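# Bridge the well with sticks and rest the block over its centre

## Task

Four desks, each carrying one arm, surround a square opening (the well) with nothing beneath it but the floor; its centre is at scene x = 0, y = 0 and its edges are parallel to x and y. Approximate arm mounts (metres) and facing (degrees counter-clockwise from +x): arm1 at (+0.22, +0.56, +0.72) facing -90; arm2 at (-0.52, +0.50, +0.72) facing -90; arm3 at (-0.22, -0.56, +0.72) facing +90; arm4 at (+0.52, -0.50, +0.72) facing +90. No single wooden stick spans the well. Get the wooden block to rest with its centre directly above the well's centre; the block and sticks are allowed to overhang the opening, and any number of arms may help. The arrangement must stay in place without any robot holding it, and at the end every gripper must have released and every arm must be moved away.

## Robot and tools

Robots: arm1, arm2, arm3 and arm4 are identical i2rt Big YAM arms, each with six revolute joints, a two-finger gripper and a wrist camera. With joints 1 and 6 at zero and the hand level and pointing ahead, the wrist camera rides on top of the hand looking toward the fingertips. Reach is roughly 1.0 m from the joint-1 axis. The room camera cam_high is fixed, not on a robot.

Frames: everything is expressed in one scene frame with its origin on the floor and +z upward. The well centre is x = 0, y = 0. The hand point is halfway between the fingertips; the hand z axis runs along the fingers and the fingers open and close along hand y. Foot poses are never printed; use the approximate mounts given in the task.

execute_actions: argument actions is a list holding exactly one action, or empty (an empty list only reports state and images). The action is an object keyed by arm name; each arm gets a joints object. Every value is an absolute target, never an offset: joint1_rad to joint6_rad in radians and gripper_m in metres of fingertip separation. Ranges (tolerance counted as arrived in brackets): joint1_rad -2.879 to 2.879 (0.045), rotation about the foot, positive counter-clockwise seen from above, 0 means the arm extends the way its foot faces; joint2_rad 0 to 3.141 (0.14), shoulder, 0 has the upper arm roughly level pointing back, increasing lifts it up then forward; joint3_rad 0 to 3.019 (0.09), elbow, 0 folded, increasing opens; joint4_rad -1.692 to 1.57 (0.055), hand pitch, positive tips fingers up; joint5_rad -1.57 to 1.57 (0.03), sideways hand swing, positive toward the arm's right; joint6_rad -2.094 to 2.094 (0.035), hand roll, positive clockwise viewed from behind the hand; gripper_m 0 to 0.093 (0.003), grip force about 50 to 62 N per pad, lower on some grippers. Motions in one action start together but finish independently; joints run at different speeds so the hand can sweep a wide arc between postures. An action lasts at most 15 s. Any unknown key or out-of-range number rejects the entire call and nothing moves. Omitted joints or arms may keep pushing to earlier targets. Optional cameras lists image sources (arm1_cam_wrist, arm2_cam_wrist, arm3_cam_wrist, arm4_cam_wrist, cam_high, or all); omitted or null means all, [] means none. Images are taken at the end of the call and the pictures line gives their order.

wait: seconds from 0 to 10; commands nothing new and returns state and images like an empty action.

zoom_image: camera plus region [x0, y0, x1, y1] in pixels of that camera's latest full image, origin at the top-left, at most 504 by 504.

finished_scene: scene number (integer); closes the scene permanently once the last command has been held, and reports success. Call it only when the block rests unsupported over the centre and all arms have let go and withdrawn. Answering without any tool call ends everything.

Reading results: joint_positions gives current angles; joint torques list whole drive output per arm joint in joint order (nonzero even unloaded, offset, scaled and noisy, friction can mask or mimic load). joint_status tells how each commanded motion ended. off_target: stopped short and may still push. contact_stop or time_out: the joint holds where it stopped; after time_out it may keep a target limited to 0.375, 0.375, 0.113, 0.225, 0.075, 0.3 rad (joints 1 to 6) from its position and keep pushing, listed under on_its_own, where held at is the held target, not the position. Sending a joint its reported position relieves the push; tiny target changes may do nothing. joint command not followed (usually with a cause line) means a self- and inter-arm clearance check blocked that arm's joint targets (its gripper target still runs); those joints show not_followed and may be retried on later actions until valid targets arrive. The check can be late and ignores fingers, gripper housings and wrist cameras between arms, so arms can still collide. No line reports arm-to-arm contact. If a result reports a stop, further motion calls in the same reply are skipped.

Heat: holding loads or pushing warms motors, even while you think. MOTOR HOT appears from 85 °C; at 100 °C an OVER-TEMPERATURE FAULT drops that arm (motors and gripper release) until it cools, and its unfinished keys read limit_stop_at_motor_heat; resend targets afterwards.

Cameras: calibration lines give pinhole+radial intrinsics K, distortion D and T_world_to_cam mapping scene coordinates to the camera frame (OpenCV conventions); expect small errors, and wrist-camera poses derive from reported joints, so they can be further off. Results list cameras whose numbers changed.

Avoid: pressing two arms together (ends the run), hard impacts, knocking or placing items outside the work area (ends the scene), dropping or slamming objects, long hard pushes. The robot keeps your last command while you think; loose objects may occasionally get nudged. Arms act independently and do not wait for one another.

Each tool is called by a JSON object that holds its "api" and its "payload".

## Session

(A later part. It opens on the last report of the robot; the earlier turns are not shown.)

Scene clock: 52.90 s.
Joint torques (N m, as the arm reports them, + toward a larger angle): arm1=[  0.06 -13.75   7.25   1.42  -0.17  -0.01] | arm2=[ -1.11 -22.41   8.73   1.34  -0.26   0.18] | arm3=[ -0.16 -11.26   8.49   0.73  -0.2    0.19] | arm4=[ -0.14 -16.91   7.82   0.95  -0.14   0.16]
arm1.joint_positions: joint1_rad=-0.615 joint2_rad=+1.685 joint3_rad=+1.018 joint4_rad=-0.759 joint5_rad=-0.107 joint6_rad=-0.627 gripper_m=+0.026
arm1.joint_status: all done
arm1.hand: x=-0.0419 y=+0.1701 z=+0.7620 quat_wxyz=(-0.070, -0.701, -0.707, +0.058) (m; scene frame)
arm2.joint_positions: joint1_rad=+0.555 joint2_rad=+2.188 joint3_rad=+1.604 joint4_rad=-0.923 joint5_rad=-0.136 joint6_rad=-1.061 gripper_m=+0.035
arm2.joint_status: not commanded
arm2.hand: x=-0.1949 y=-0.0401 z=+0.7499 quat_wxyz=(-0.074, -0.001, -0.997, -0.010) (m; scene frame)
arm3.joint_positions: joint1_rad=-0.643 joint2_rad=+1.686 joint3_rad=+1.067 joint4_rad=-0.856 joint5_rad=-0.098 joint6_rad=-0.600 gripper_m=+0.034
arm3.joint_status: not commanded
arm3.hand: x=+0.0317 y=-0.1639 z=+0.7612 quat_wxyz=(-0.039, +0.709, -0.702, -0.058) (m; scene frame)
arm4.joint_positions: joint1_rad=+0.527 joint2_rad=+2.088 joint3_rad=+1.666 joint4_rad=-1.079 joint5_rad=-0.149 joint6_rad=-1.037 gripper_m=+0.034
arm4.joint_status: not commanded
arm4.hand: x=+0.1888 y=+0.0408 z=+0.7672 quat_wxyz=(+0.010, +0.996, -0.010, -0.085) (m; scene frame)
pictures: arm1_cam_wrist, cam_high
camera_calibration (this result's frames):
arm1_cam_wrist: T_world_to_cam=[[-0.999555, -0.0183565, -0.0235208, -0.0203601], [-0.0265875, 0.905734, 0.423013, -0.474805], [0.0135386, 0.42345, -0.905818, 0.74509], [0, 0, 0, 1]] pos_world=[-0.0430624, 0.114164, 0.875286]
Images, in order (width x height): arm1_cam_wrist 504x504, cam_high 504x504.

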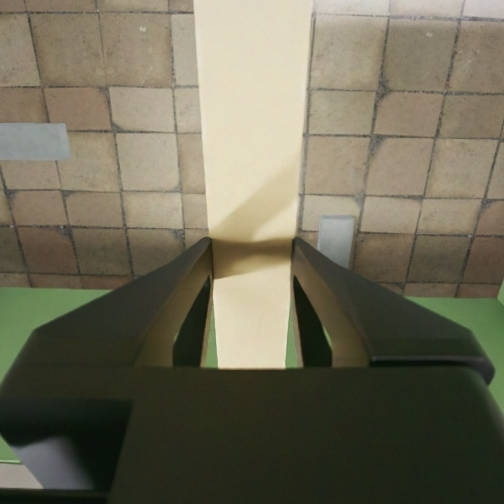

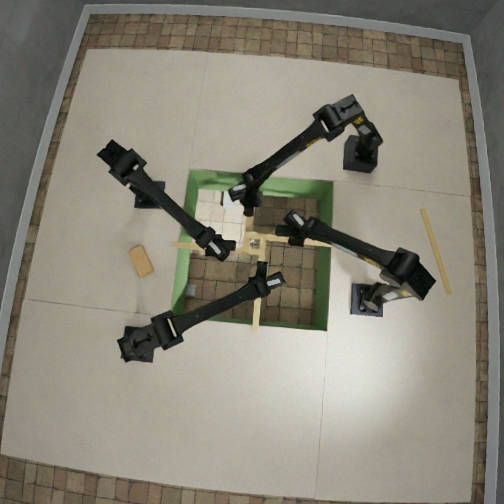

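Stick A is now close to its resting height, so I release it gently.

{"api": "execute_actions", "payload": {"actions": [{"arm1":{"joints":{"joint2_rad":1.68,"gripper_m":0.0295}}}]}}

{"api": "zoom_image", "payload": {"camera": "cam_high", "region": [160, 160, 345, 345]}}

Scene clock: 53.50 s.
Joint torques (N m, as the arm reports them, + toward a larger angle): arm1=[  0.13 -15.15   7.26   1.36  -0.17  -0.01] | arm2=[ -0.71 -22.2    8.76   1.44  -0.27   0.14] | arm3=[ -0.19 -11.18   8.48   0.75  -0.2    0.19] | arm4=[ -0.09 -17.14   7.84   0.89  -0.16   0.16]
arm1.joint_positions: joint1_rad=-0.615 joint2_rad=+1.685 joint3_rad=+1.018 joint4_rad=-0.758 joint5_rad=-0.107 joint6_rad=-0.627 gripper_m=+0.029
arm1.joint_status: all done
arm1.hand: x=-0.0421 y=+0.1698 z=+0.7621 quat_wxyz=(-0.070, -0.701, -0.707, +0.059) (m; scene frame)
arm2.joint_positions: joint1_rad=+0.555 joint2_rad=+2.188 joint3_rad=+1.604 joint4_rad=-0.923 joint5_rad=-0.136 joint6_rad=-1.061 gripper_m=+0.035
arm2.joint_status: not commanded
arm2.hand: x=-0.1949 y=-0.0401 z=+0.7499 quat_wxyz=(-0.074, -0.001, -0.997, -0.010) (m; scene frame)
arm3.joint_positions: joint1_rad=-0.643 joint2_rad=+1.686 joint3_rad=+1.067 joint4_rad=-0.856 joint5_rad=-0.098 joint6_rad=-0.600 gripper_m=+0.034
arm3.joint_status: not commanded
arm3.hand: x=+0.0317 y=-0.1639 z=+0.7612 quat_wxyz=(-0.039, +0.709, -0.702, -0.058) (m; scene frame)
arm4.joint_positions: joint1_rad=+0.527 joint2_rad=+2.088 joint3_rad=+1.666 joint4_rad=-1.079 joint5_rad=-0.149 joint6_rad=-1.037 gripper_m=+0.034
arm4.joint_status: not commanded
arm4.hand: x=+0.1888 y=+0.0408 z=+0.7672 quat_wxyz=(+0.010, +0.996, -0.010, -0.085) (m; scene frame)
pictures: arm1_cam_wrist, arm2_cam_wrist, arm3_cam_wrist, arm4_cam_wrist, cam_high
camera_calibration (this result's frames):
arm1_cam_wrist: T_world_to_cam=[[-0.999576, -0.0183652, -0.0226072, -0.0212767], [-0.026193, 0.906257, 0.421914, -0.473795], [0.0127394, 0.422328, -0.906354, 0.745831], [0, 0, 0, 1]] pos_world=[-0.0431793, 0.114005, 0.875407]
arm2_cam_wrist: T_world_to_cam=[[0.00102131, -0.999634, -0.0270506, -0.0178239], [-0.895597, -0.0129482, 0.444677, -0.502723], [-0.444864, 0.0237723, -0.895282, 0.70418], [0, 0, 0, 1]] pos_world=[-0.136955, -0.0410667, 0.853507]
arm3_cam_wrist: T_world_to_cam=[[0.999384, 0.0198174, -0.0289764, -0.00475655], [0.0310605, -0.883812, 0.466809, -0.496527], [-0.0163588, -0.467422, -0.883883, 0.717279], [0, 0, 0, 1]] pos_world=[0.0319098, -0.103471, 0.865636]
arm4_cam_wrist: T_world_to_cam=[[0.0118212, 0.999421, -0.0319032, -0.0153446], [0.905102, 0.00286698, 0.425184, -0.488856], [0.425029, -0.0339018, -0.904545, 0.742563], [0, 0, 0, 1]] pos_world=[0.127035, 0.0419115, 0.879046]
Images, in order (width x height): arm1_cam_wrist 504x504, arm2_cam_wrist 504x504, arm3_cam_wrist 504x504, arm4_cam_wrist 504x504, cam_high 504x504.

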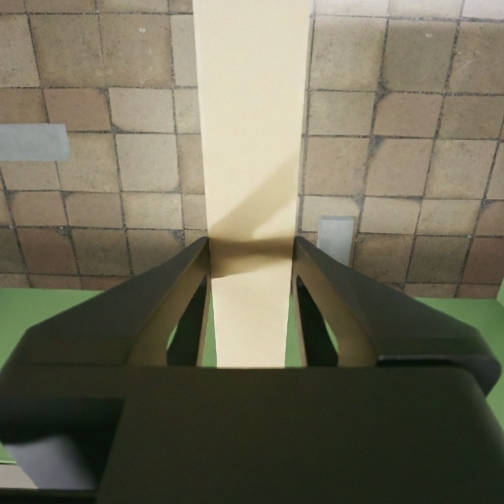

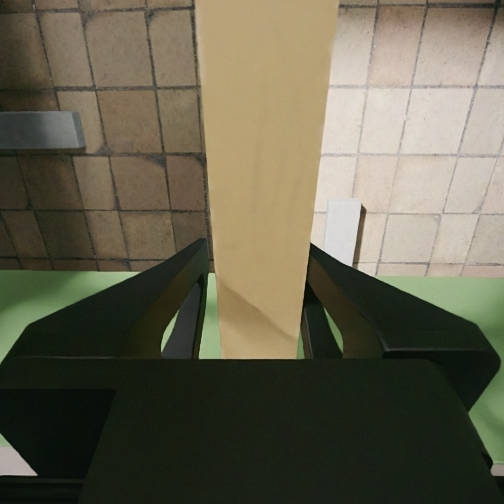

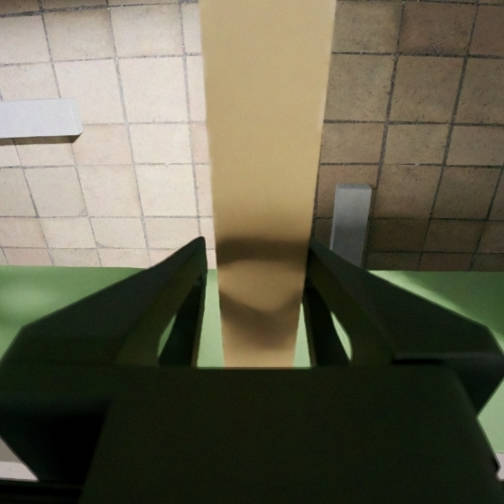

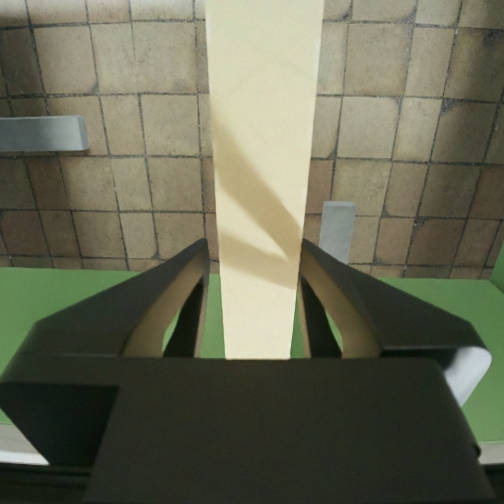

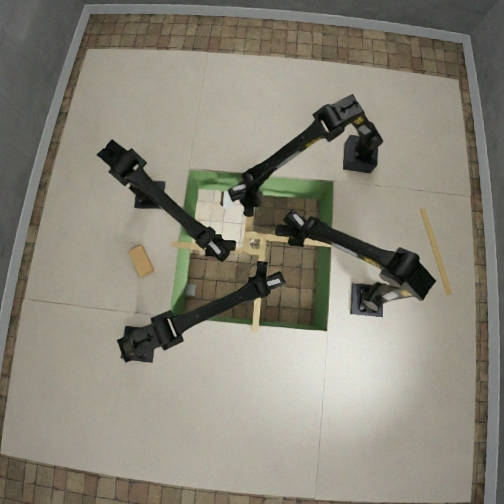

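Region (160, 160, 345, 345) of cam_high's 504x504 image, scaled by 2.724, with more detail than that image has.

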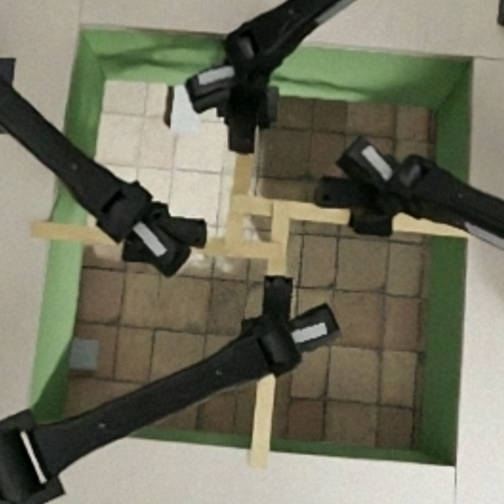

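{"api": "execute_actions", "payload": {"actions": [{"arm1":{"joints":{"gripper_m":0.06}},"arm3":{"joints":{"gripper_m":0.06}},"arm2":{"joints":{"gripper_m":0.05}},"arm4":{"joints":{"gripper_m":0.05}}}], "cameras": []}}

{"api": "execute_actions", "payload": {"actions": [{"arm1":{"joints":{"joint2_rad":1.45}},"arm3":{"joints":{"joint2_rad":1.45,"gripper_m":0.09}},"arm2":{"joints":{"joint2_rad":1.98}},"arm4":{"joints":{"joint2_rad":1.9}}}], "cameras": ["cam_high","arm2_cam_wrist","arm4_cam_wrist"]}}

{"api": "zoom_image", "payload": {"camera": "cam_high", "region": [110, 230, 180, 290]}}

Scene clock: 54.43 s.
Joint torques (N m, as the arm reports them, + toward a larger angle): arm1=[  0.1  -15.09   7.26   1.37  -0.17  -0.01] | arm2=[ -0.75 -22.1    8.63   1.36  -0.23   0.21] | arm3=[ -0.16 -11.19   8.49   0.74  -0.2    0.19] | arm4=[ -0.04 -17.1    7.82   0.94  -0.16   0.15]
arm1.joint_positions: joint1_rad=-0.615 joint2_rad=+1.685 joint3_rad=+1.018 joint4_rad=-0.758 joint5_rad=-0.107 joint6_rad=-0.627 gripper_m=+0.060
arm1.joint_status: all done
arm1.hand: x=-0.0421 y=+0.1698 z=+0.7621 quat_wxyz=(-0.070, -0.701, -0.707, +0.059) (m; scene frame)
arm2.joint_positions: joint1_rad=+0.555 joint2_rad=+2.188 joint3_rad=+1.604 joint4_rad=-0.923 joint5_rad=-0.136 joint6_rad=-1.061 gripper_m=+0.050
arm2.joint_status: all done
arm2.hand: x=-0.1949 y=-0.0401 z=+0.7499 quat_wxyz=(-0.074, -0.001, -0.997, -0.010) (m; scene frame)
arm3.joint_positions: joint1_rad=-0.643 joint2_rad=+1.686 joint3_rad=+1.067 joint4_rad=-0.856 joint5_rad=-0.098 joint6_rad=-0.600 gripper_m=+0.060
arm3.joint_status: all done
arm3.hand: x=+0.0317 y=-0.1639 z=+0.7612 quat_wxyz=(-0.039, +0.709, -0.702, -0.058) (m; scene frame)
arm4.joint_positions: joint1_rad=+0.527 joint2_rad=+2.088 joint3_rad=+1.666 joint4_rad=-1.079 joint5_rad=-0.149 joint6_rad=-1.037 gripper_m=+0.050
arm4.joint_status: all done
arm4.hand: x=+0.1888 y=+0.0408 z=+0.7672 quat_wxyz=(+0.010, +0.996, -0.010, -0.085) (m; scene frame)
pictures: none
No camera images: the call's "cameras" was empty. Leave "cameras" out to get every camera's image.

Scene clock: 55.73 s.
Joint torques (N m, as the arm reports them, + toward a larger angle): arm1=[  0.1  -11.15   8.6    1.65  -0.16   0.01] | arm2=[ -1.56 -20.55  11.84   1.6   -0.21   0.24] | arm3=[-0.14 -9.05  9.9   1.16 -0.19  0.2 ] | arm4=[ -0.32 -15.27   8.59   1.2   -0.14   0.18]
arm1.joint_positions: joint1_rad=-0.615 joint2_rad=+1.436 joint3_rad=+1.018 joint4_rad=-0.755 joint5_rad=-0.107 joint6_rad=-0.627 gripper_m=+0.060
arm1.joint_status: all done
arm1.hand: x=-0.0520 y=+0.1586 z=+0.8754 quat_wxyz=(-0.089, -0.685, -0.700, +0.182) (m; scene frame)
arm2.joint_positions: joint1_rad=+0.555 joint2_rad=+1.944 joint3_rad=+1.589 joint4_rad=-0.921 joint5_rad=-0.136 joint6_rad=-1.061 gripper_m=+0.050
arm2.joint_status: all done
arm2.hand: x=-0.1841 y=-0.0607 z=+0.8963 quat_wxyz=(-0.129, +0.007, -0.987, +0.091) (m; scene frame)
arm3.joint_positions: joint1_rad=-0.643 joint2_rad=+1.435 joint3_rad=+1.067 joint4_rad=-0.856 joint5_rad=-0.098 joint6_rad=-0.600 gripper_m=+0.090
arm3.joint_status: all done
arm3.hand: x=+0.0373 y=-0.1557 z=+0.8746 quat_wxyz=(-0.161, +0.703, -0.688, -0.080) (m; scene frame)
arm4.joint_positions: joint1_rad=+0.527 joint2_rad=+1.885 joint3_rad=+1.665 joint4_rad=-1.079 joint5_rad=-0.149 joint6_rad=-1.037 gripper_m=+0.050
arm4.joint_status: all done
arm4.hand: x=+0.1856 y=+0.0486 z=+0.8922 quat_wxyz=(-0.078, +0.988, -0.002, -0.134) (m; scene frame)
pictures: arm2_cam_wrist, arm4_cam_wrist, cam_high
camera_calibration (this result's frames):
arm2_cam_wrist: T_world_to_cam=[[-0.00815756, -0.98457, 0.1748, -0.216167], [-0.939577, 0.0673744, 0.335642, -0.463914], [-0.34224, -0.1615, -0.925629, 0.875365], [0, 0, 0, 1]] pos_world=[-0.138062, -0.0402036, 1.00376]
arm4_cam_wrist: T_world_to_cam=[[0.0189245, 0.989522, 0.143139, -0.176133], [0.942324, -0.0655019, 0.32823, -0.456212], [0.334166, 0.128672, -0.93369, 0.892239], [0, 0, 0, 1]] pos_world=[0.135077, 0.0295984, 1.00803]
Images, in order (width x height): arm2_cam_wrist 504x504, arm4_cam_wrist 504x504, cam_high 504x504.

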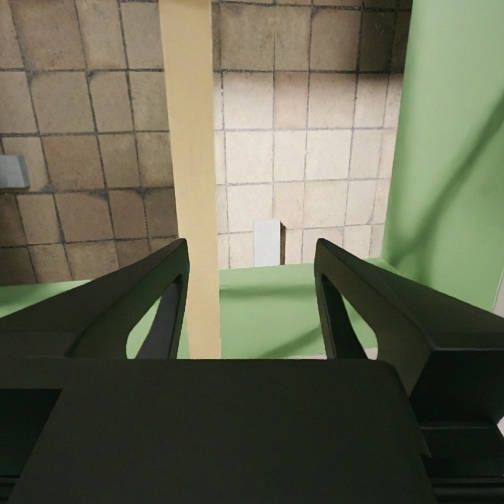

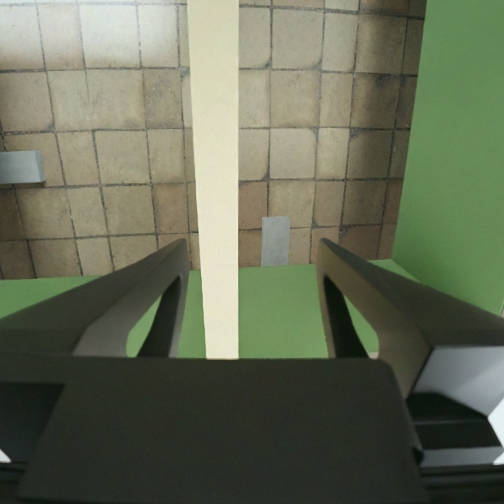

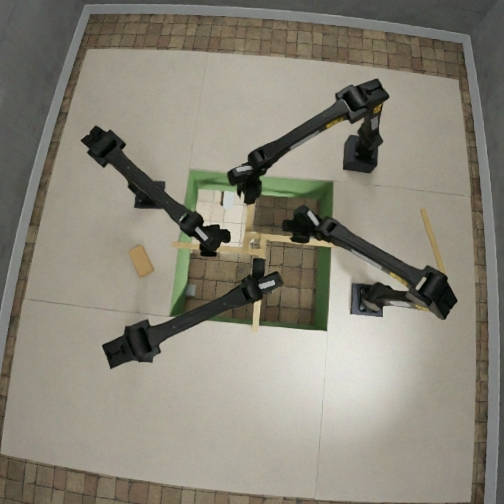

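Region (110, 230, 180, 290) of cam_high's 504x504 image, scaled by 7.200, with more detail than that image has; it fills the top 432 rows of this view, and the rest is white.

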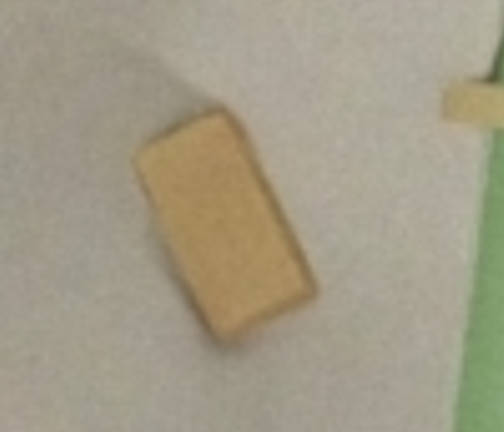

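{"api": "execute_actions", "payload": {"actions": [{"arm1":{"joints":{"joint1_rad":-1.1,"joint2_rad":1.0,"joint4_rad":-1.4,"joint5_rad":0}},"arm3":{"joints":{"joint1_rad":-1.54,"joint2_rad":1.33,"joint3_rad":0.93,"joint4_rad":-1.17,"joint5_rad":0.0,"joint6_rad":-0.53}},"arm2":{"joints":{"joint1_rad":-0.1,"joint2_rad":1.3,"joint4_rad":-1.5,"joint5_rad":0}},"arm4":{"joints":{"joint1_rad":0.0,"joint2_rad":1.7,"joint3_rad":1.62,"joint6_rad":1.565}}}], "cameras": ["cam_high","arm3_cam_wrist"]}}

{"api": "zoom_image", "payload": {"camera": "cam_high", "region": [160, 160, 345, 345]}}

Scene clock: 60.17 s.
Joint torques (N m, as the arm reports them, + toward a larger angle): arm1=[-0.56 -5.18  8.98  0.62 -0.11  0.01] | arm2=[ -0.03 -11.02  11.86   0.7   -0.19   0.16] | arm3=[ 0.54 -9.19  8.56 -0.39 -0.04  0.19] | arm4=[ -0.25 -13.12   9.14   1.3   -0.16   0.14]
arm1.joint_positions: joint1_rad=-1.096 joint2_rad=+0.990 joint3_rad=+1.018 joint4_rad=-1.391 joint5_rad=+0.002 joint6_rad=-0.626 gripper_m=+0.060
arm1.joint_status: all done
arm1.hand: x=-0.0579 y=+0.4251 z=+0.9952 quat_wxyz=(+0.004, -0.851, -0.516, +0.097) (m; scene frame)
arm2.joint_positions: joint1_rad=-0.106 joint2_rad=+1.288 joint3_rad=+1.594 joint4_rad=-1.485 joint5_rad=+0.002 joint6_rad=-1.059 gripper_m=+0.050
arm2.joint_status: all done
arm2.hand: x=-0.5884 y=+0.0619 z=+1.2072 quat_wxyz=(-0.031, -0.322, -0.928, +0.188) (m; scene frame)
arm3.joint_positions: joint1_rad=-1.542 joint2_rad=+1.346 joint3_rad=+0.925 joint4_rad=-1.159 joint5_rad=+0.000 joint6_rad=-0.541 gripper_m=+0.090
arm3.joint_status: all done
arm3.hand: x=+0.1320 y=-0.5339 z=+0.8398 quat_wxyz=(+0.004, +0.304, -0.953, -0.002) (m; scene frame)
arm4.joint_positions: joint1_rad=+0.004 joint2_rad=+1.683 joint3_rad=+1.605 joint4_rad=-1.075 joint5_rad=-0.144 joint6_rad=+1.554 gripper_m=+0.050
arm4.joint_status: all done
arm4.hand: x=+0.5052 y=+0.1131 z=+0.9848 quat_wxyz=(+0.070, +0.016, -0.976, -0.205) (m; scene frame)
pictures: arm3_cam_wrist, cam_high
camera_calibration (this result's frames):
arm3_cam_wrist: T_world_to_cam=[[0.586202, -0.8101, -0.0102428, -0.499687], [-0.651665, -0.478991, 0.588133, -0.659044], [-0.481353, -0.33809, -0.808699, 0.682685], [0, 0, 0, 1]] pos_world=[0.192054, -0.489664, 0.934574]
Images, in order (width x height): arm3_cam_wrist 504x504, cam_high 504x504.

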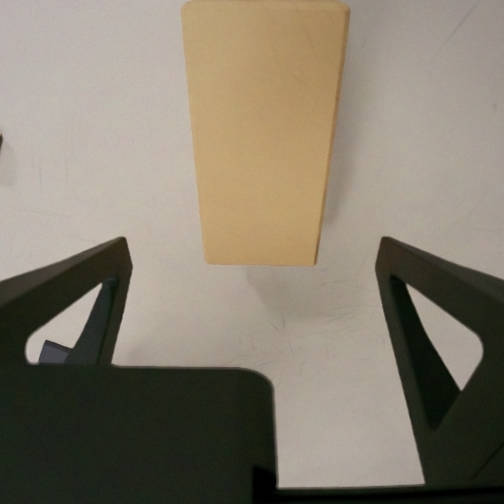

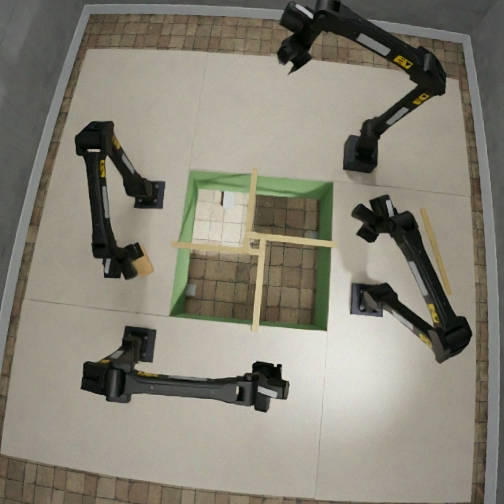

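Region (160, 160, 345, 345) of cam_high's 504x504 image, scaled by 2.724, with more detail than that image has.

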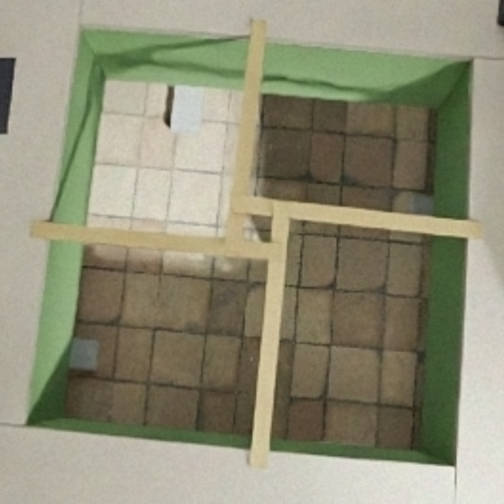

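{"api": "zoom_image", "payload": {"camera": "cam_high", "region": [230, 220, 280, 270]}}

Region (230, 220, 280, 270) of cam_high's 504x504 image, scaled by 10.080, with more detail than that image has.

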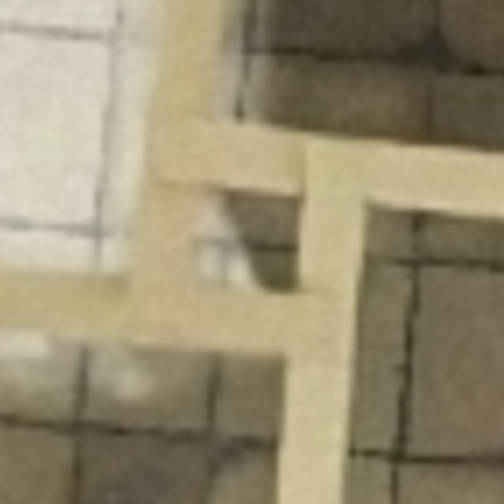

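{"api": "execute_actions", "payload": {"actions": [{"arm3":{"joints":{"joint1_rad":-1.547,"joint2_rad":1.425,"joint3_rad":0.868,"joint4_rad":-0.985}},"arm4":{"joints":{"joint4_rad":1.385,"joint5_rad":-1.008,"gripper_m":0.09}}}], "cameras": ["arm3_cam_wrist"]}}

Scene clock: 63.70 s.
Joint torques (N m, as the arm reports them, + toward a larger angle): arm1=[-0.51 -5.21  8.99  0.62 -0.11  0.01] | arm2=[ -0.27 -11.23  11.85   0.64  -0.2    0.19] | arm3=[ 0.02 -8.67  8.15  0.57 -0.04  0.2 ] | arm4=[ -0.36 -12.43   8.49   0.78   0.32   0.11]
arm1.joint_positions: joint1_rad=-1.096 joint2_rad=+0.990 joint3_rad=+1.018 joint4_rad=-1.391 joint5_rad=+0.002 joint6_rad=-0.626 gripper_m=+0.060
arm1.joint_status: not commanded
arm1.hand: x=-0.0579 y=+0.4251 z=+0.9952 quat_wxyz=(+0.004, -0.851, -0.516, +0.097) (m; scene frame)
arm2.joint_positions: joint1_rad=-0.106 joint2_rad=+1.288 joint3_rad=+1.594 joint4_rad=-1.485 joint5_rad=+0.002 joint6_rad=-1.059 gripper_m=+0.050
arm2.joint_status: not commanded
arm2.hand: x=-0.5884 y=+0.0619 z=+1.2072 quat_wxyz=(-0.031, -0.322, -0.928, +0.188) (m; scene frame)
arm3.joint_positions: joint1_rad=-1.542 joint2_rad=+1.427 joint3_rad=+0.860 joint4_rad=-0.998 joint5_rad=+0.000 joint6_rad=-0.541 gripper_m=+0.090
arm3.joint_status: all done
arm3.hand: x=+0.1405 y=-0.5332 z=+0.7910 quat_wxyz=(-0.003, +0.304, -0.953, +0.000) (m; scene frame)
arm4.joint_positions: joint1_rad=+0.004 joint2_rad=+1.683 joint3_rad=+1.605 joint4_rad=+1.368 joint5_rad=-1.004 joint6_rad=+1.557 gripper_m=+0.090
arm4.joint_status: all done
arm4.hand: x=+0.3863 y=+0.0644 z=+1.3685 quat_wxyz=(+0.057, +0.474, -0.125, -0.870) (m; scene frame)
pictures: arm3_cam_wrist
camera_calibration (this result's frames):
arm3_cam_wrist: T_world_to_cam=[[0.586273, -0.81011, -0.00246818, -0.510755], [-0.660326, -0.479636, 0.577856, -0.615435], [-0.469311, -0.337152, -0.816135, 0.652307], [0, 0, 0, 1]] pos_world=[0.199189, -0.489026, 0.886743]
Images, in order (width x height): arm3_cam_wrist 504x504.

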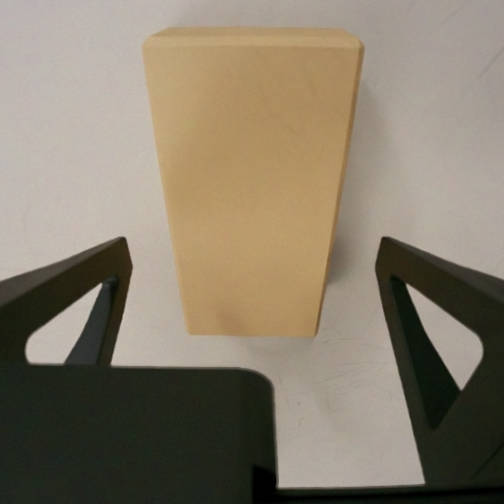

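{"api": "execute_actions", "payload": {"actions": [{"arm3":{"joints":{"joint2_rad":1.508,"joint3_rad":0.814,"joint4_rad":-0.852}},"arm4":{"joints":{"joint1_rad":0.2,"joint2_rad":1.93,"joint3_rad":0.57}}}], "cameras": ["arm3_cam_wrist","arm4_cam_wrist"]}}

Scene clock: 65.47 s.
Joint torques (N m, as the arm reports them, + toward a larger angle): arm1=[-0.5  -5.24  8.97  0.63 -0.12  0.  ] | arm2=[  0.   -11.04  11.86   0.63  -0.21   0.19] | arm3=[ 0.05 -9.06  7.44  0.57 -0.04  0.2 ] | arm4=[  0.17 -12.03   2.45   1.8   -0.09   0.03]
arm1.joint_positions: joint1_rad=-1.096 joint2_rad=+0.990 joint3_rad=+1.018 joint4_rad=-1.391 joint5_rad=+0.002 joint6_rad=-0.626 gripper_m=+0.060
arm1.joint_status: not commanded
arm1.hand: x=-0.0579 y=+0.4251 z=+0.9952 quat_wxyz=(+0.004, -0.851, -0.516, +0.097) (m; scene frame)
arm2.joint_positions: joint1_rad=-0.106 joint2_rad=+1.288 joint3_rad=+1.594 joint4_rad=-1.485 joint5_rad=+0.002 joint6_rad=-1.059 gripper_m=+0.050
arm2.joint_status: not commanded
arm2.hand: x=-0.5884 y=+0.0619 z=+1.2072 quat_wxyz=(-0.031, -0.322, -0.928, +0.188) (m; scene frame)
arm3.joint_positions: joint1_rad=-1.542 joint2_rad=+1.509 joint3_rad=+0.807 joint4_rad=-0.864 joint5_rad=+0.000 joint6_rad=-0.541 gripper_m=+0.090
arm3.joint_status: all done
arm3.hand: x=+0.1409 y=-0.5331 z=+0.7472 quat_wxyz=(-0.003, +0.304, -0.953, +0.000) (m; scene frame)
arm4.joint_positions: joint1_rad=+0.199 joint2_rad=+1.942 joint3_rad=+0.568 joint4_rad=+1.376 joint5_rad=-1.008 joint6_rad=+1.558 gripper_m=+0.090
arm4.joint_status: all done
arm4.hand: x=+0.2939 y=-0.0706 z=+0.8249 quat_wxyz=(+0.395, +0.398, -0.583, -0.588) (m; scene frame)
pictures: arm3_cam_wrist, arm4_cam_wrist
camera_calibration (this result's frames):
arm3_cam_wrist: T_world_to_cam=[[0.586271, -0.810108, -0.00326562, -0.510416], [-0.659445, -0.479571, 0.578916, -0.590639], [-0.470551, -0.337249, -0.81538, 0.616299], [0, 0, 0, 1]] pos_world=[0.199748, -0.488899, 0.842782]
arm4_cam_wrist: T_world_to_cam=[[-0.0107163, 0.0151468, -0.999828, 0.832184], [0.226893, -0.973768, -0.0171839, -0.112949], [-0.973861, -0.227038, 0.00699848, 0.39184], [0, 0, 0, 1]] pos_world=[0.416143, -0.0336289, 0.827357]
Images, in order (width x height): arm3_cam_wrist 504x504, arm4_cam_wrist 504x504.

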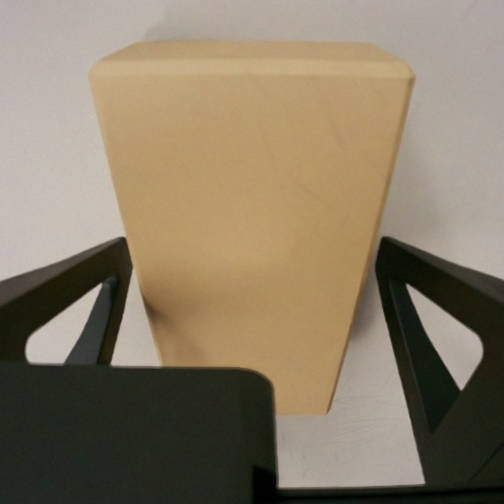

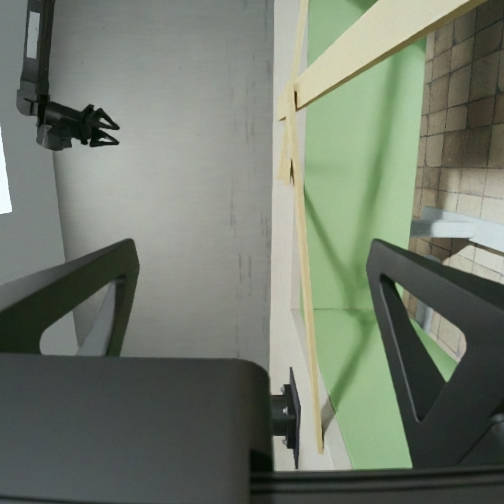

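{"api": "execute_actions", "payload": {"actions": [{"arm3":{"joints":{"gripper_m":0.05}}}], "cameras": []}}

{"api": "execute_actions", "payload": {"actions": [{"arm3":{"joints":{"joint2_rad":1.3,"joint3_rad":1.0,"joint4_rad":-1.1}}}], "cameras": ["arm3_cam_wrist"]}}

Scene clock: 66.30 s.
Joint torques (N m, as the arm reports them, + toward a larger angle): arm1=[-0.52 -5.2   8.97  0.62 -0.11  0.01] | arm2=[  0.43 -11.09  11.92   0.7   -0.17   0.2 ] | arm3=[ 0.   -8.98  7.42  0.49 -0.04  0.19] | arm4=[  0.13 -11.59   2.46   1.81  -0.07   0.03]
arm1.joint_positions: joint1_rad=-1.096 joint2_rad=+0.990 joint3_rad=+1.018 joint4_rad=-1.391 joint5_rad=+0.002 joint6_rad=-0.626 gripper_m=+0.060
arm1.joint_status: not commanded
arm1.hand: x=-0.0579 y=+0.4251 z=+0.9952 quat_wxyz=(+0.004, -0.851, -0.516, +0.097) (m; scene frame)
arm2.joint_positions: joint1_rad=-0.106 joint2_rad=+1.288 joint3_rad=+1.594 joint4_rad=-1.485 joint5_rad=+0.002 joint6_rad=-1.059 gripper_m=+0.050
arm2.joint_status: not commanded
arm2.hand: x=-0.5884 y=+0.0619 z=+1.2072 quat_wxyz=(-0.031, -0.322, -0.928, +0.188) (m; scene frame)
arm3.joint_positions: joint1_rad=-1.542 joint2_rad=+1.509 joint3_rad=+0.807 joint4_rad=-0.863 joint5_rad=+0.000 joint6_rad=-0.541 gripper_m=+0.069
arm3.joint_status: gripper_m off_target (ended at +0.069, target +0.050)
arm3.hand: x=+0.1414 y=-0.5330 z=+0.7472 quat_wxyz=(-0.004, +0.304, -0.953, +0.000) (m; scene frame)
arm4.joint_positions: joint1_rad=+0.199 joint2_rad=+1.942 joint3_rad=+0.568 joint4_rad=+1.376 joint5_rad=-1.008 joint6_rad=+1.558 gripper_m=+0.090
arm4.joint_status: not commanded
arm4.hand: x=+0.2939 y=-0.0706 z=+0.8249 quat_wxyz=(+0.395, +0.398, -0.583, -0.588) (m; scene frame)
pictures: none
No camera images: the call's "cameras" was empty. Leave "cameras" out to get every camera's image.

Scene clock: 67.40 s.
Joint torques (N m, as the arm reports them, + toward a larger angle): arm1=[-0.51 -5.17  8.97  0.62 -0.11  0.  ] | arm2=[  0.62 -11.11  11.99   0.69  -0.24   0.16] | arm3=[-0.02 -7.83 10.83 -0.09 -0.03  0.19] | arm4=[ -0.04 -11.46   2.43   1.79  -0.09   0.02]
arm1.joint_positions: joint1_rad=-1.096 joint2_rad=+0.990 joint3_rad=+1.018 joint4_rad=-1.391 joint5_rad=+0.002 joint6_rad=-0.626 gripper_m=+0.060
arm1.joint_status: not commanded
arm1.hand: x=-0.0579 y=+0.4251 z=+0.9952 quat_wxyz=(+0.004, -0.851, -0.516, +0.097) (m; scene frame)
arm2.joint_positions: joint1_rad=-0.106 joint2_rad=+1.288 joint3_rad=+1.594 joint4_rad=-1.485 joint5_rad=+0.002 joint6_rad=-1.059 gripper_m=+0.050
arm2.joint_status: not commanded
arm2.hand: x=-0.5884 y=+0.0619 z=+1.2072 quat_wxyz=(-0.031, -0.322, -0.928, +0.188) (m; scene frame)
arm3.joint_positions: joint1_rad=-1.542 joint2_rad=+1.296 joint3_rad=+0.976 joint4_rad=-1.090 joint5_rad=+0.000 joint6_rad=-0.541 gripper_m=+0.069
arm3.joint_status: all done
arm3.hand: x=+0.1682 y=-0.5312 z=+0.8774 quat_wxyz=(-0.079, +0.303, -0.950, +0.017) (m; scene frame)
arm4.joint_positions: joint1_rad=+0.199 joint2_rad=+1.942 joint3_rad=+0.568 joint4_rad=+1.376 joint5_rad=-1.008 joint6_rad=+1.558 gripper_m=+0.090
arm4.joint_status: not commanded
arm4.hand: x=+0.2939 y=-0.0706 z=+0.8249 quat_wxyz=(+0.395, +0.398, -0.583, -0.588) (m; scene frame)
pictures: arm3_cam_wrist
camera_calibration (this result's frames):
arm3_cam_wrist: T_world_to_cam=[[0.579957, -0.810944, 0.0775881, -0.594764], [-0.741012, -0.485567, 0.463817, -0.535601], [-0.338455, -0.326487, -0.882527, 0.77839], [0, 0, 0, 1]] pos_world=[0.211501, -0.488256, 0.981518]
Images, in order (width x height): arm3_cam_wrist 504x504.

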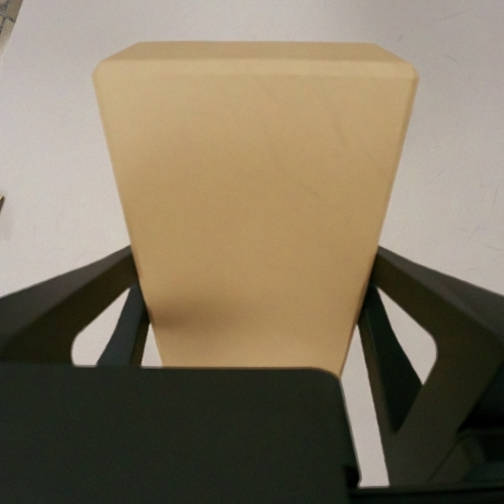

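{"api": "execute_actions", "payload": {"actions": [{"arm3":{"joints":{"joint1_rad":-0.405,"joint2_rad":1.45,"joint3_rad":1.69,"joint4_rad":-1.5,"joint6_rad":-0.34}}}], "cameras": []}}

{"api": "execute_actions", "payload": {"actions": [{"arm3":{"joints":{"joint2_rad":1.86,"joint4_rad":-1.28}}}], "cameras": ["arm3_cam_wrist","arm4_cam_wrist","cam_high"]}}

{"api": "zoom_image", "payload": {"camera": "cam_high", "region": [160, 160, 345, 345]}}

Scene clock: 69.77 s.
Joint torques (N m, as the arm reports them, + toward a larger angle): arm1=[-0.54 -5.15  8.99  0.62 -0.12  0.01] | arm2=[ -0.36 -10.59  11.77   0.66  -0.2    0.17] | arm3=[ -0.4  -13.17  13.6    0.12   0.08   0.21] | arm4=[  0.12 -11.52   2.44   1.8   -0.09   0.03]
arm1.joint_positions: joint1_rad=-1.096 joint2_rad=+0.990 joint3_rad=+1.018 joint4_rad=-1.391 joint5_rad=+0.002 joint6_rad=-0.626 gripper_m=+0.060
arm1.joint_status: not commanded
arm1.hand: x=-0.0579 y=+0.4251 z=+0.9952 quat_wxyz=(+0.004, -0.851, -0.516, +0.097) (m; scene frame)
arm2.joint_positions: joint1_rad=-0.106 joint2_rad=+1.288 joint3_rad=+1.594 joint4_rad=-1.485 joint5_rad=+0.002 joint6_rad=-1.059 gripper_m=+0.050
arm2.joint_status: not commanded
arm2.hand: x=-0.5884 y=+0.0619 z=+1.2072 quat_wxyz=(-0.031, -0.322, -0.928, +0.188) (m; scene frame)
arm3.joint_positions: joint1_rad=-0.398 joint2_rad=+1.479 joint3_rad=+1.639 joint4_rad=-1.491 joint5_rad=-0.003 joint6_rad=-0.353 gripper_m=+0.069
arm3.joint_status: all done
arm3.hand: x=-0.0491 y=-0.1001 z=+1.0637 quat_wxyz=(-0.109, +0.703, -0.701, -0.052) (m; scene frame)
arm4.joint_positions: joint1_rad=+0.199 joint2_rad=+1.942 joint3_rad=+0.568 joint4_rad=+1.376 joint5_rad=-1.008 joint6_rad=+1.558 gripper_m=+0.090
arm4.joint_status: not commanded
arm4.hand: x=+0.2939 y=-0.0706 z=+0.8249 quat_wxyz=(+0.395, +0.398, -0.583, -0.588) (m; scene frame)
pictures: none
No camera images: the call's "cameras" was empty. Leave "cameras" out to get every camera's image.

Scene clock: 71.17 s.
Joint torques (N m, as the arm reports them, + toward a larger angle): arm1=[-0.54 -5.2   8.98  0.61 -0.11  0.01] | arm2=[  0.02 -11.44  12.05   0.41  -0.26   0.2 ] | arm3=[ -0.15 -18.78  11.84   0.45   0.07   0.2 ] | arm4=[  0.2  -11.7    2.43   1.82  -0.09   0.02]
arm1.joint_positions: joint1_rad=-1.096 joint2_rad=+0.990 joint3_rad=+1.018 joint4_rad=-1.391 joint5_rad=+0.002 joint6_rad=-0.626 gripper_m=+0.060
arm1.joint_status: not commanded
arm1.hand: x=-0.0579 y=+0.4251 z=+0.9952 quat_wxyz=(+0.004, -0.851, -0.516, +0.097) (m; scene frame)
arm2.joint_positions: joint1_rad=-0.106 joint2_rad=+1.288 joint3_rad=+1.594 joint4_rad=-1.485 joint5_rad=+0.002 joint6_rad=-1.059 gripper_m=+0.050
arm2.joint_status: not commanded
arm2.hand: x=-0.5884 y=+0.0619 z=+1.2072 quat_wxyz=(-0.031, -0.322, -0.928, +0.188) (m; scene frame)
arm3.joint_positions: joint1_rad=-0.398 joint2_rad=+1.898 joint3_rad=+1.653 joint4_rad=-1.288 joint5_rad=-0.003 joint6_rad=-0.352 gripper_m=+0.069
arm3.joint_status: all done
arm3.hand: x=-0.0156 y=-0.0082 z=+0.8567 quat_wxyz=(-0.017, +0.708, -0.706, -0.010) (m; scene frame)
arm4.joint_positions: joint1_rad=+0.199 joint2_rad=+1.942 joint3_rad=+0.568 joint4_rad=+1.376 joint5_rad=-1.008 joint6_rad=+1.558 gripper_m=+0.090
arm4.joint_status: not commanded
arm4.hand: x=+0.2939 y=-0.0706 z=+0.8249 quat_wxyz=(+0.395, +0.398, -0.583, -0.588) (m; scene frame)
pictures: arm3_cam_wrist, arm4_cam_wrist, cam_high
camera_calibration (this result's frames):
arm3_cam_wrist: T_world_to_cam=[[0.999918, 0.0108554, 0.00675017, 0.0115374], [0.00532506, -0.833788, 0.552059, -0.475109], [0.011621, -0.551978, -0.833778, 0.830511], [0, 0, 0, 1]] pos_world=[-0.0186579, 0.0621583, 0.954672]
arm4_cam_wrist: T_world_to_cam=[[-0.0107163, 0.0151468, -0.999828, 0.832184], [0.226893, -0.973768, -0.0171839, -0.112949], [-0.973861, -0.227038, 0.00699848, 0.39184], [0, 0, 0, 1]] pos_world=[0.416143, -0.0336289, 0.827357]
Images, in order (width x height): arm3_cam_wrist 504x504, arm4_cam_wrist 504x504, cam_high 504x504.

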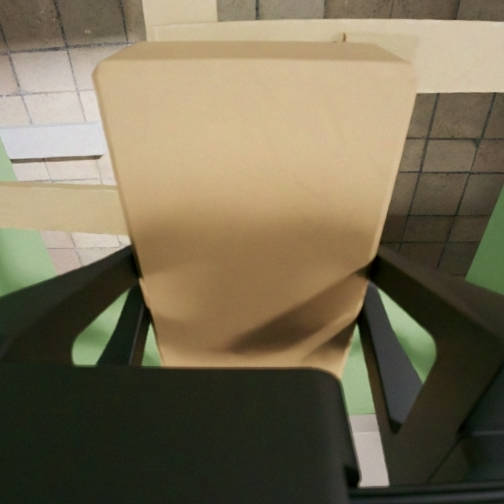

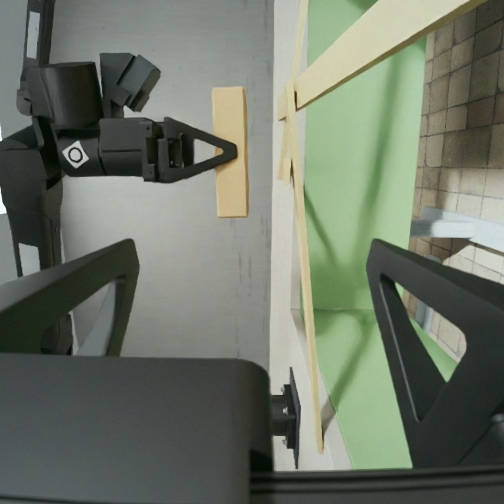

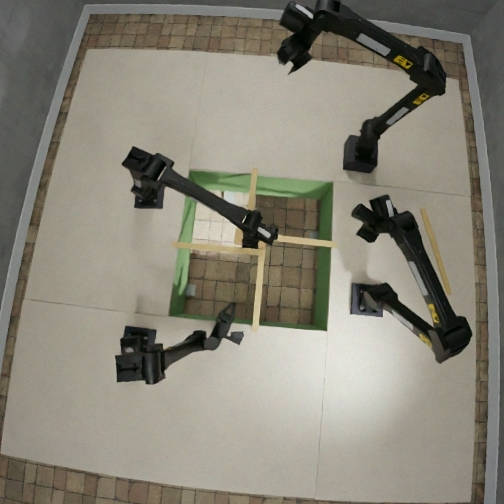

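Region (160, 160, 345, 345) of cam_high's 504x504 image, scaled by 2.724, with more detail than that image has.

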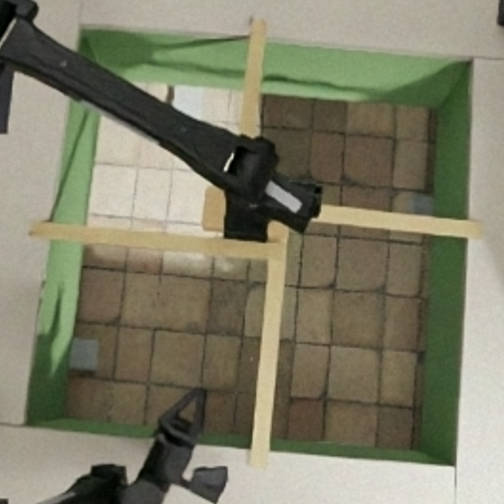

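{"api": "execute_actions", "payload": {"actions": [{"arm3":{"joints":{"joint3_rad":1.768,"joint4_rad":-1.315}}}], "cameras": []}}

{"api": "execute_actions", "payload": {"actions": [{"arm3":{"joints":{"joint2_rad":1.95}}}], "cameras": ["arm3_cam_wrist","arm4_cam_wrist","cam_high"]}}

{"api": "zoom_image", "payload": {"camera": "arm4_cam_wrist", "region": [180, 40, 360, 250]}}

Scene clock: 72.53 s.
Joint torques (N m, as the arm reports them, + toward a larger angle): arm1=[-0.5  -5.18  8.99  0.62 -0.11  0.01] | arm2=[ -0.13 -11.25  11.81   0.57  -0.17   0.21] | arm3=[ -0.17 -18.54  13.24  -0.19   0.08   0.2 ] | arm4=[  0.04 -11.5    2.45   1.79  -0.08   0.02]
arm1.joint_positions: joint1_rad=-1.096 joint2_rad=+0.990 joint3_rad=+1.018 joint4_rad=-1.391 joint5_rad=+0.002 joint6_rad=-0.626 gripper_m=+0.060
arm1.joint_status: not commanded
arm1.hand: x=-0.0579 y=+0.4251 z=+0.9952 quat_wxyz=(+0.004, -0.851, -0.516, +0.097) (m; scene frame)
arm2.joint_positions: joint1_rad=-0.106 joint2_rad=+1.288 joint3_rad=+1.594 joint4_rad=-1.485 joint5_rad=+0.002 joint6_rad=-1.059 gripper_m=+0.050
arm2.joint_status: not commanded
arm2.hand: x=-0.5884 y=+0.0619 z=+1.2072 quat_wxyz=(-0.031, -0.322, -0.928, +0.188) (m; scene frame)
arm3.joint_positions: joint1_rad=-0.398 joint2_rad=+1.895 joint3_rad=+1.718 joint4_rad=-1.305 joint5_rad=-0.003 joint6_rad=-0.352 gripper_m=+0.069
arm3.joint_status: all done
arm3.hand: x=-0.0098 y=+0.0076 z=+0.8831 quat_wxyz=(-0.040, +0.707, -0.706, -0.020) (m; scene frame)
arm4.joint_positions: joint1_rad=+0.199 joint2_rad=+1.942 joint3_rad=+0.568 joint4_rad=+1.376 joint5_rad=-1.008 joint6_rad=+1.558 gripper_m=+0.090
arm4.joint_status: not commanded
arm4.hand: x=+0.2939 y=-0.0706 z=+0.8249 quat_wxyz=(+0.395, +0.398, -0.583, -0.588) (m; scene frame)
pictures: none
No camera images: the call's "cameras" was empty. Leave "cameras" out to get every camera's image.

Scene clock: 73.47 s.
Joint torques (N m, as the arm reports them, + toward a larger angle): arm1=[-0.53 -5.2   8.98  0.62 -0.11  0.01] | arm2=[ -0.04 -11.24  11.89   0.56  -0.22   0.19] | arm3=[ -0.12 -17.19  13.01  -0.3    0.07   0.2 ] | arm4=[  0.03 -11.65   2.41   1.8   -0.08   0.03]
arm1.joint_positions: joint1_rad=-1.096 joint2_rad=+0.990 joint3_rad=+1.018 joint4_rad=-1.391 joint5_rad=+0.002 joint6_rad=-0.626 gripper_m=+0.060
arm1.joint_status: not commanded
arm1.hand: x=-0.0579 y=+0.4251 z=+0.9952 quat_wxyz=(+0.004, -0.851, -0.516, +0.097) (m; scene frame)
arm2.joint_positions: joint1_rad=-0.106 joint2_rad=+1.288 joint3_rad=+1.594 joint4_rad=-1.485 joint5_rad=+0.002 joint6_rad=-1.059 gripper_m=+0.050
arm2.joint_status: not commanded
arm2.hand: x=-0.5884 y=+0.0619 z=+1.2072 quat_wxyz=(-0.031, -0.322, -0.928, +0.188) (m; scene frame)
arm3.joint_positions: joint1_rad=-0.398 joint2_rad=+1.960 joint3_rad=+1.718 joint4_rad=-1.305 joint5_rad=-0.003 joint6_rad=-0.352 gripper_m=+0.069
arm3.joint_status: all done
arm3.hand: x=-0.0097 y=+0.0081 z=+0.8453 quat_wxyz=(-0.011, +0.708, -0.706, -0.007) (m; scene frame)
arm4.joint_positions: joint1_rad=+0.199 joint2_rad=+1.942 joint3_rad=+0.568 joint4_rad=+1.376 joint5_rad=-1.008 joint6_rad=+1.558 gripper_m=+0.090
arm4.joint_status: not commanded
arm4.hand: x=+0.2939 y=-0.0706 z=+0.8249 quat_wxyz=(+0.395, +0.398, -0.583, -0.588) (m; scene frame)
pictures: arm3_cam_wrist, arm4_cam_wrist, cam_high
camera_calibration (this result's frames):
arm3_cam_wrist: T_world_to_cam=[[0.999939, 0.0109165, 0.00176864, 0.00971315], [0.00802605, -0.826395, 0.563034, -0.464562], [0.00760797, -0.562985, -0.826432, 0.823733], [0, 0, 0, 1]] pos_world=[-0.0122509, 0.0797322, 0.942306]
arm4_cam_wrist: T_world_to_cam=[[-0.0107163, 0.0151468, -0.999828, 0.832184], [0.226893, -0.973768, -0.0171839, -0.112949], [-0.973861, -0.227038, 0.00699848, 0.39184], [0, 0, 0, 1]] pos_world=[0.416143, -0.0336289, 0.827357]
Images, in order (width x height): arm3_cam_wrist 504x504, arm4_cam_wrist 504x504, cam_high 504x504.

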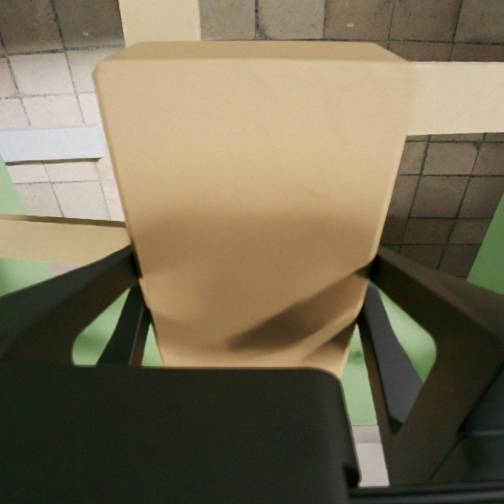

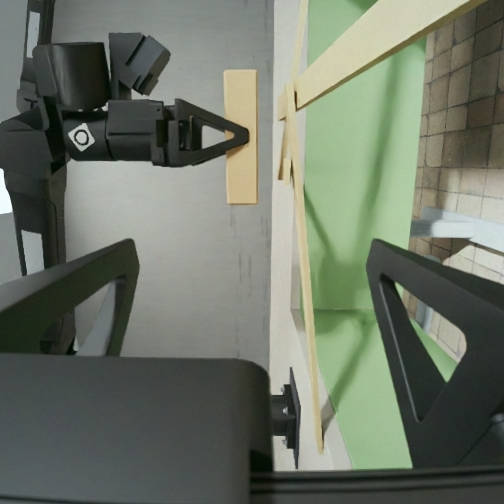

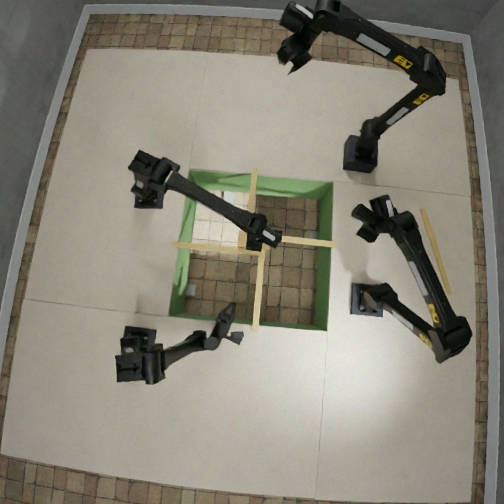

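Region (180, 40, 360, 250) of arm4_cam_wrist's 504x504 image, scaled by 2.400, with more detail than that image has; it fills the left 432 columns of this view, and the rest is white.

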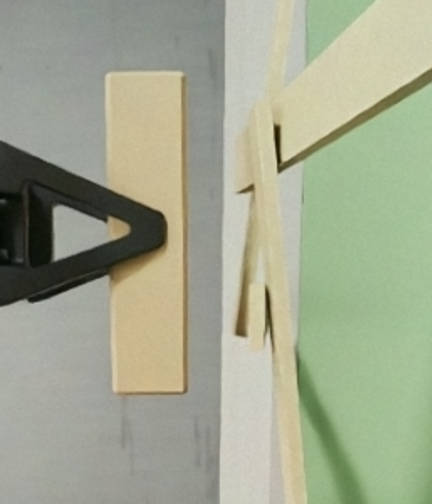

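{"api": "execute_actions", "payload": {"actions": [{"arm3":{"joints":{"joint1_rad":-0.408,"joint2_rad":1.985,"joint3_rad":1.752,"joint4_rad":-1.273}}}], "cameras": ["arm3_cam_wrist","arm4_cam_wrist"]}}

{"api": "zoom_image", "payload": {"camera": "arm4_cam_wrist", "region": [180, 40, 360, 250]}}

Scene clock: 74.90 s.
Joint torques (N m, as the arm reports them, + toward a larger angle): arm1=[-0.56 -5.17  8.98  0.62 -0.12  0.01] | arm2=[ -0.1  -11.4   11.82   0.53  -0.19   0.2 ] | arm3=[ -0.28 -16.59  11.57   0.6    0.07   0.2 ] | arm4=[  0.04 -11.52   2.47   1.75  -0.1    0.03]
arm1.joint_positions: joint1_rad=-1.096 joint2_rad=+0.990 joint3_rad=+1.018 joint4_rad=-1.391 joint5_rad=+0.002 joint6_rad=-0.626 gripper_m=+0.060
arm1.joint_status: not commanded
arm1.hand: x=-0.0579 y=+0.4251 z=+0.9952 quat_wxyz=(+0.004, -0.851, -0.516, +0.097) (m; scene frame)
arm2.joint_positions: joint1_rad=-0.106 joint2_rad=+1.288 joint3_rad=+1.594 joint4_rad=-1.485 joint5_rad=+0.002 joint6_rad=-1.059 gripper_m=+0.050
arm2.joint_status: not commanded
arm2.hand: x=-0.5884 y=+0.0619 z=+1.2072 quat_wxyz=(-0.031, -0.322, -0.928, +0.188) (m; scene frame)
arm3.joint_positions: joint1_rad=-0.400 joint2_rad=+1.984 joint3_rad=+1.718 joint4_rad=-1.286 joint5_rad=-0.003 joint6_rad=-0.352 gripper_m=+0.069
arm3.joint_status: all done
arm3.hand: x=-0.0069 y=+0.0116 z=+0.8315 quat_wxyz=(-0.009, +0.707, -0.707, -0.006) (m; scene frame)
arm4.joint_positions: joint1_rad=+0.199 joint2_rad=+1.942 joint3_rad=+0.568 joint4_rad=+1.376 joint5_rad=-1.008 joint6_rad=+1.558 gripper_m=+0.090
arm4.joint_status: not commanded
arm4.hand: x=+0.2939 y=-0.0706 z=+0.8249 quat_wxyz=(+0.395, +0.398, -0.583, -0.588) (m; scene frame)
pictures: arm3_cam_wrist, arm4_cam_wrist
camera_calibration (this result's frames):
arm3_cam_wrist: T_world_to_cam=[[0.999963, 0.00863343, 0.000148469, 0.00831394], [0.00702996, -0.823985, 0.566568, -0.456924], [0.00501376, -0.566546, -0.824015, 0.812347], [0, 0, 0, 1]] pos_world=[-0.00917439, 0.0836622, 0.928264]
arm4_cam_wrist: T_world_to_cam=[[-0.0107163, 0.0151468, -0.999828, 0.832184], [0.226893, -0.973768, -0.0171839, -0.112949], [-0.973861, -0.227038, 0.00699848, 0.39184], [0, 0, 0, 1]] pos_world=[0.416143, -0.0336289, 0.827357]
Images, in order (width x height): arm3_cam_wrist 504x504, arm4_cam_wrist 504x504.

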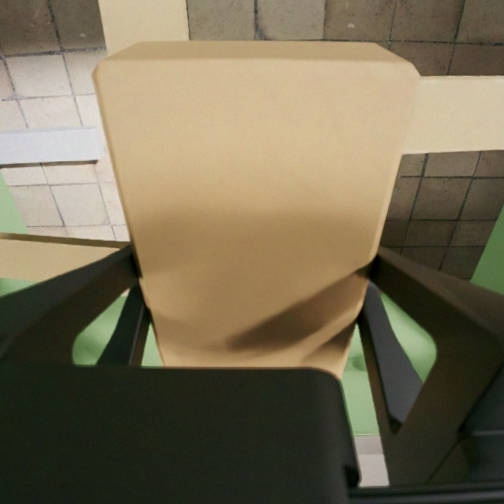

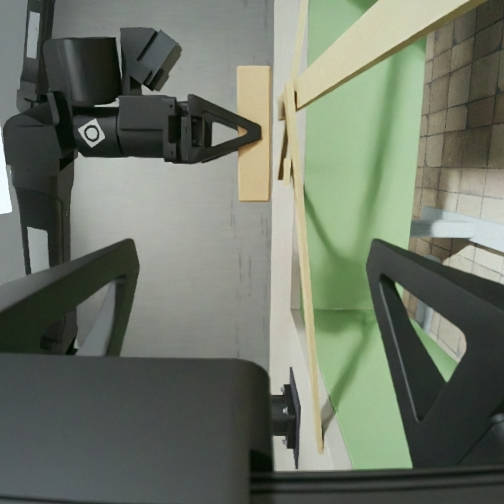

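Region (180, 40, 360, 250) of arm4_cam_wrist's 504x504 image, scaled by 2.400, with more detail than that image has; it fills the left 432 columns of this view, and the rest is white.

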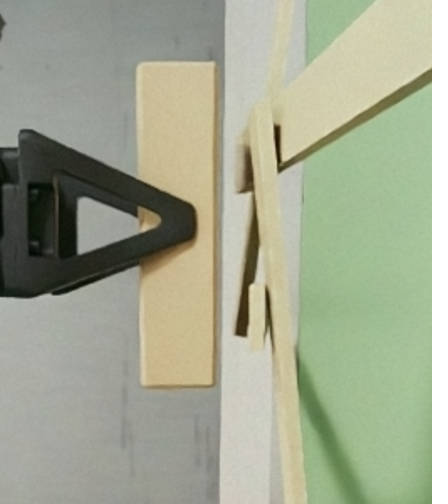

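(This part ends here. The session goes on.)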